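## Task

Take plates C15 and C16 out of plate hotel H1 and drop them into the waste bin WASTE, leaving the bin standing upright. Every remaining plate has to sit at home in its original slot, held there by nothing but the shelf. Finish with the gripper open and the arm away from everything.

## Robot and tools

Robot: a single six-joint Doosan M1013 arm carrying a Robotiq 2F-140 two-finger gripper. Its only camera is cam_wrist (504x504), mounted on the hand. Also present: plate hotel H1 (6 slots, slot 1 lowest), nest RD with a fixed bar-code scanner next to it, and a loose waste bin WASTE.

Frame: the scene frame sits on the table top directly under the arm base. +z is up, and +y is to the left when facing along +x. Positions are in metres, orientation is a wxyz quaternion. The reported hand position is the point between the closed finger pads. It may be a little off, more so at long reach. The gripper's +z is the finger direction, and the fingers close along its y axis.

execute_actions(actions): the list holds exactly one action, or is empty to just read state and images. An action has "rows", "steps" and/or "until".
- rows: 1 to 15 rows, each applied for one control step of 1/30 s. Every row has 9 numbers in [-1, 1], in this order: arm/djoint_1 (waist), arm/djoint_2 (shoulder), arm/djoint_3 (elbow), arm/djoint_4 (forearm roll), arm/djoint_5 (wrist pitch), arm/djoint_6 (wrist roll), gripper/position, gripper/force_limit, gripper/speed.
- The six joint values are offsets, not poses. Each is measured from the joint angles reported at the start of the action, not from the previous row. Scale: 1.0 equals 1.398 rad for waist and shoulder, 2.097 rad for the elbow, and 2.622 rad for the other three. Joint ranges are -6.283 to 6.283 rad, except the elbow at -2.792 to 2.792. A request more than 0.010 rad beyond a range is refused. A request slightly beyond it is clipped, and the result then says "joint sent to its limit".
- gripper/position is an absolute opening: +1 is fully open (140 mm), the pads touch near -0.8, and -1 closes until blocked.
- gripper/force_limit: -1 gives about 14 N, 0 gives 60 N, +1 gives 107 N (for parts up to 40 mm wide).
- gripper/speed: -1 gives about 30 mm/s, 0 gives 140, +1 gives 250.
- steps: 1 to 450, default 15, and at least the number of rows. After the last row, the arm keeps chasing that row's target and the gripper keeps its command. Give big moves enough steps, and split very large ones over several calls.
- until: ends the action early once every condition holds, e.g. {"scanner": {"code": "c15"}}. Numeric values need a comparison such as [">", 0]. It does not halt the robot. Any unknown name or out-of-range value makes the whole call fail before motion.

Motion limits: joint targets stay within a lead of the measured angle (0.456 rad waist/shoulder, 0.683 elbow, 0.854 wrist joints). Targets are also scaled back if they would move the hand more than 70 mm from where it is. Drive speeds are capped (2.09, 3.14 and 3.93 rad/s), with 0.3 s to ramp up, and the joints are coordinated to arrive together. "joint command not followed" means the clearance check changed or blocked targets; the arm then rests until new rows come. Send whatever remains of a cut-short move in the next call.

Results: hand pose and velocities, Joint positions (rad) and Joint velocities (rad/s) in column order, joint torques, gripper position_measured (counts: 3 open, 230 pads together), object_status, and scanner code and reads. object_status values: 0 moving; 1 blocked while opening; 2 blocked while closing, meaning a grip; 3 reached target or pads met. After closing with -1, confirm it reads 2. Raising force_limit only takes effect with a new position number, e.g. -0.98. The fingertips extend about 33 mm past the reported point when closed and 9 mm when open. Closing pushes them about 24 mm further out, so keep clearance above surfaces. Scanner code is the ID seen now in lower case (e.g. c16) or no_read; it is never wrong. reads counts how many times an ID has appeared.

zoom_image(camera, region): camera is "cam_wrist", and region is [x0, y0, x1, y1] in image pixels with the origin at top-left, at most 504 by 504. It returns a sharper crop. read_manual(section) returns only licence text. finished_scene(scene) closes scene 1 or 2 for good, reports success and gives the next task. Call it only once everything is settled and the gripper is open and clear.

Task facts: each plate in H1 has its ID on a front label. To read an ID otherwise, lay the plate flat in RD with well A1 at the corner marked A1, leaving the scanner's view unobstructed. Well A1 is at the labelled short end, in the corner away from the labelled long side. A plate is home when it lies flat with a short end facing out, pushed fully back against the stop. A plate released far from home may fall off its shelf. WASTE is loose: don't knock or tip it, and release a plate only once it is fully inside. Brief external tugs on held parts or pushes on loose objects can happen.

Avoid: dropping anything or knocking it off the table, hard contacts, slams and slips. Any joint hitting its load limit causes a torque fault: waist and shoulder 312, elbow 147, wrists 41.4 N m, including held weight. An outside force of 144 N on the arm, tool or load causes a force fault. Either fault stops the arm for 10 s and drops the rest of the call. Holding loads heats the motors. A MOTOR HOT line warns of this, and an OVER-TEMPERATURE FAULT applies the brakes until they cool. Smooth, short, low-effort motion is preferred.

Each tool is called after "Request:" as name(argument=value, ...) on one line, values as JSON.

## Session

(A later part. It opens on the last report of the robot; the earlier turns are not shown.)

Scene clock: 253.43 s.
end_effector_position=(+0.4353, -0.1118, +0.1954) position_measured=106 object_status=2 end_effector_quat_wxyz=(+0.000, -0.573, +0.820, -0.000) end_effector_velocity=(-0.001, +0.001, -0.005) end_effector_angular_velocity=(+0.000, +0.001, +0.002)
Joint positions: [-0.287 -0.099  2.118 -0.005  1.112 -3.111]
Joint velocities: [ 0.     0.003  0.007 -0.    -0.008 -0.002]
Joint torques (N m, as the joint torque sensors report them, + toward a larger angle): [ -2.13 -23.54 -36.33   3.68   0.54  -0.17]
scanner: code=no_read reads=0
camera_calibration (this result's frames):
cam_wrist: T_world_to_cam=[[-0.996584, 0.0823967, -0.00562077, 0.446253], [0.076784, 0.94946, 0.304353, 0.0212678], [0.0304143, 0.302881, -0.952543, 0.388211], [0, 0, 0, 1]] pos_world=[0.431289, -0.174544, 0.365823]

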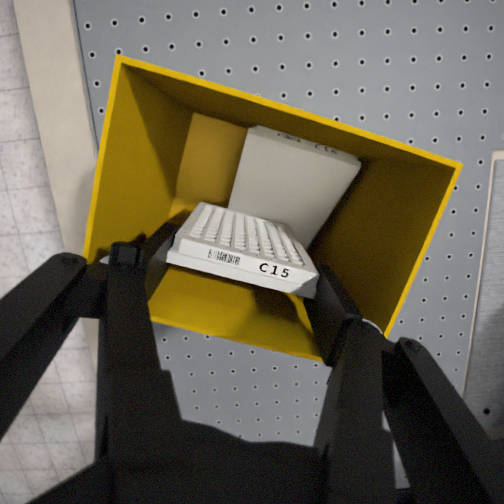

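Request:
execute_actions(actions=[{"rows": [[0,0,0,0,0,0,0.36,0,0],[0,0,0,0,0,0,0.36,0,0],[0,0,0,0,0,0,0.36,0,0],[0,0,0,0,0,0,0.36,0,0],[0,0,0,0,0,0,0.36,0,0],[0,0,0,0,0,0,0.36,0,0],[0,0,0,0,0,0,0.36,0,0],[0,-0.047,-0.066,0,0.0778,0,0.36,0,0]], "steps": 22}])

Scene clock: 255.93 s.
end_effector_position=(+0.4345, -0.1121, +0.2968) position_measured=84 object_status=3 end_effector_quat_wxyz=(+0.000, -0.572, +0.820, -0.000) end_effector_velocity=(-0.000, -0.000, +0.005) end_effector_angular_velocity=(-0.001, -0.002, +0.001)
Joint positions: [-0.287 -0.165  1.98  -0.005  1.315 -3.111]
Joint velocities: [-0.001 -0.004 -0.007 -0.     0.009 -0.002]
Joint torques (N m, as the joint torque sensors report them, + toward a larger angle): [ -3.75 -24.02 -38.29   3.49   0.23   0.2 ]
scanner: code=no_read reads=0
camera_calibration (this result's frames):
cam_wrist: T_world_to_cam=[[-0.996508, 0.0833098, -0.0055521, 0.446116], [0.0776844, 0.949484, 0.304049, -0.0095218], [0.0306019, 0.302556, -0.95264, 0.484852], [0, 0, 0, 1]] pos_world=[0.43046, -0.17482, 0.467261]

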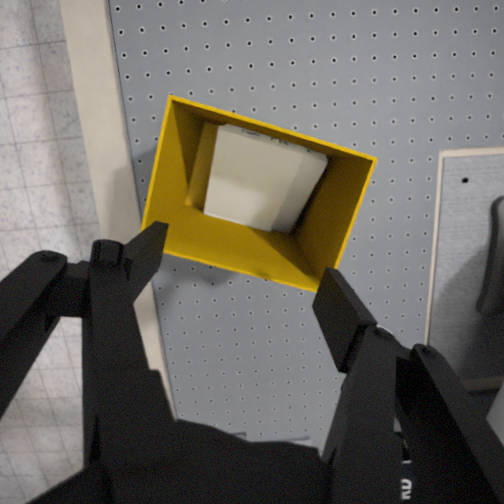

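Request:
execute_actions(actions=[{"rows": [[0,0,0,0.32,0,0,1,0,0]], "steps": 22}])

Scene clock: 258.43 s.
end_effector_position=(+0.5337, +0.1033, +0.3963) position_measured=3 object_status=3 end_effector_quat_wxyz=(+0.310, -0.442, +0.809, +0.231) end_effector_velocity=(+0.047, +0.070, +0.083) end_effector_angular_velocity=(+0.339, -0.113, -0.093)
Joint positions: [-0.287 -0.165  1.98   0.818  1.316 -3.111]
Joint velocities: [ 0.     0.001  0.001  0.369 -0.002 -0.001]
Joint torques (N m, as the joint torque sensors report them, + toward a larger angle): [ -1.28 -24.37 -36.53   3.12   0.68   0.09]
scanner: code=no_read reads=0
camera_calibration (this result's frames):
cam_wrist: T_world_to_cam=[[-0.936827, 0.33636, -0.0960025, 0.505403], [0.0729438, 0.456281, 0.886841, -0.429562], [0.342102, 0.823814, -0.451992, 0.0929285], [0, 0, 0, 1]] pos_world=[0.473018, -0.0505517, 0.471476]

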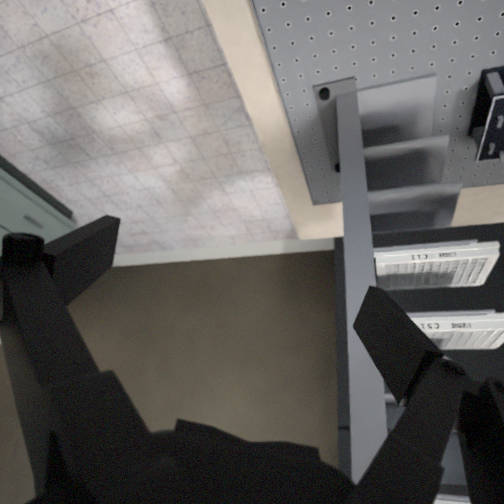

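Request:
execute_actions(actions=[{"rows": [[0,0,0,0.06,0.17,0,1,0,0]], "steps": 15}])

Scene clock: 260.87 s.
end_effector_position=(+0.4206, +0.1783, +0.4678) position_measured=3 object_status=3 end_effector_quat_wxyz=(+0.262, -0.479, +0.716, +0.434) end_effector_velocity=(-0.029, +0.011, +0.021) end_effector_angular_velocity=(+0.072, +0.041, +0.076)
Joint positions: [-0.287 -0.165  1.98   0.973  1.755 -3.111]
Joint velocities: [0.    0.001 0.001 0.034 0.106 0.001]
Joint torques (N m, as the joint torque sensors report them, + toward a larger angle): [ -2.07 -20.13 -38.41   3.63   0.86   0.28]
scanner: code=no_read reads=0
camera_calibration (this result's frames):
cam_wrist: T_world_to_cam=[[-0.988662, 0.0394828, 0.144872, 0.343146], [0.149847, 0.197511, 0.96878, -0.543446], [0.00963633, 0.979505, -0.201188, 0.0969225], [0, 0, 0, 1]] pos_world=[0.419755, -0.00114826, 0.496267]

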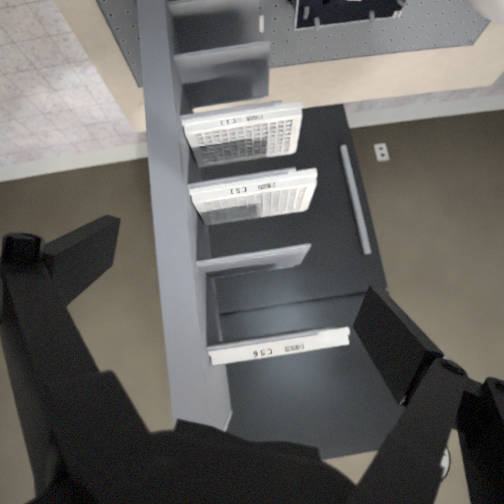

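Request:
zoom_image(camera="cam_wrist", region=[150, 85, 370, 385])

Region (150, 85, 370, 385) of cam_wrist's 504x504 image, scaled by 1.680, with more detail than that image has; it fills the left 370 columns of this view, and the rest is white.

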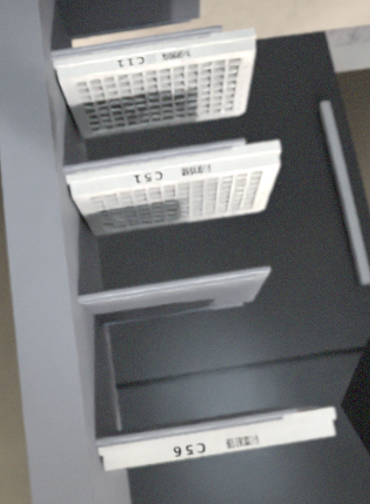

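C15 and C16 are in the bin, the bin is upright, and C11, C51 and C56 are still seated against the back stop. I'm ending scene 1.

Request:
finished_scene(scene=1)

The scene is finished: the task was done.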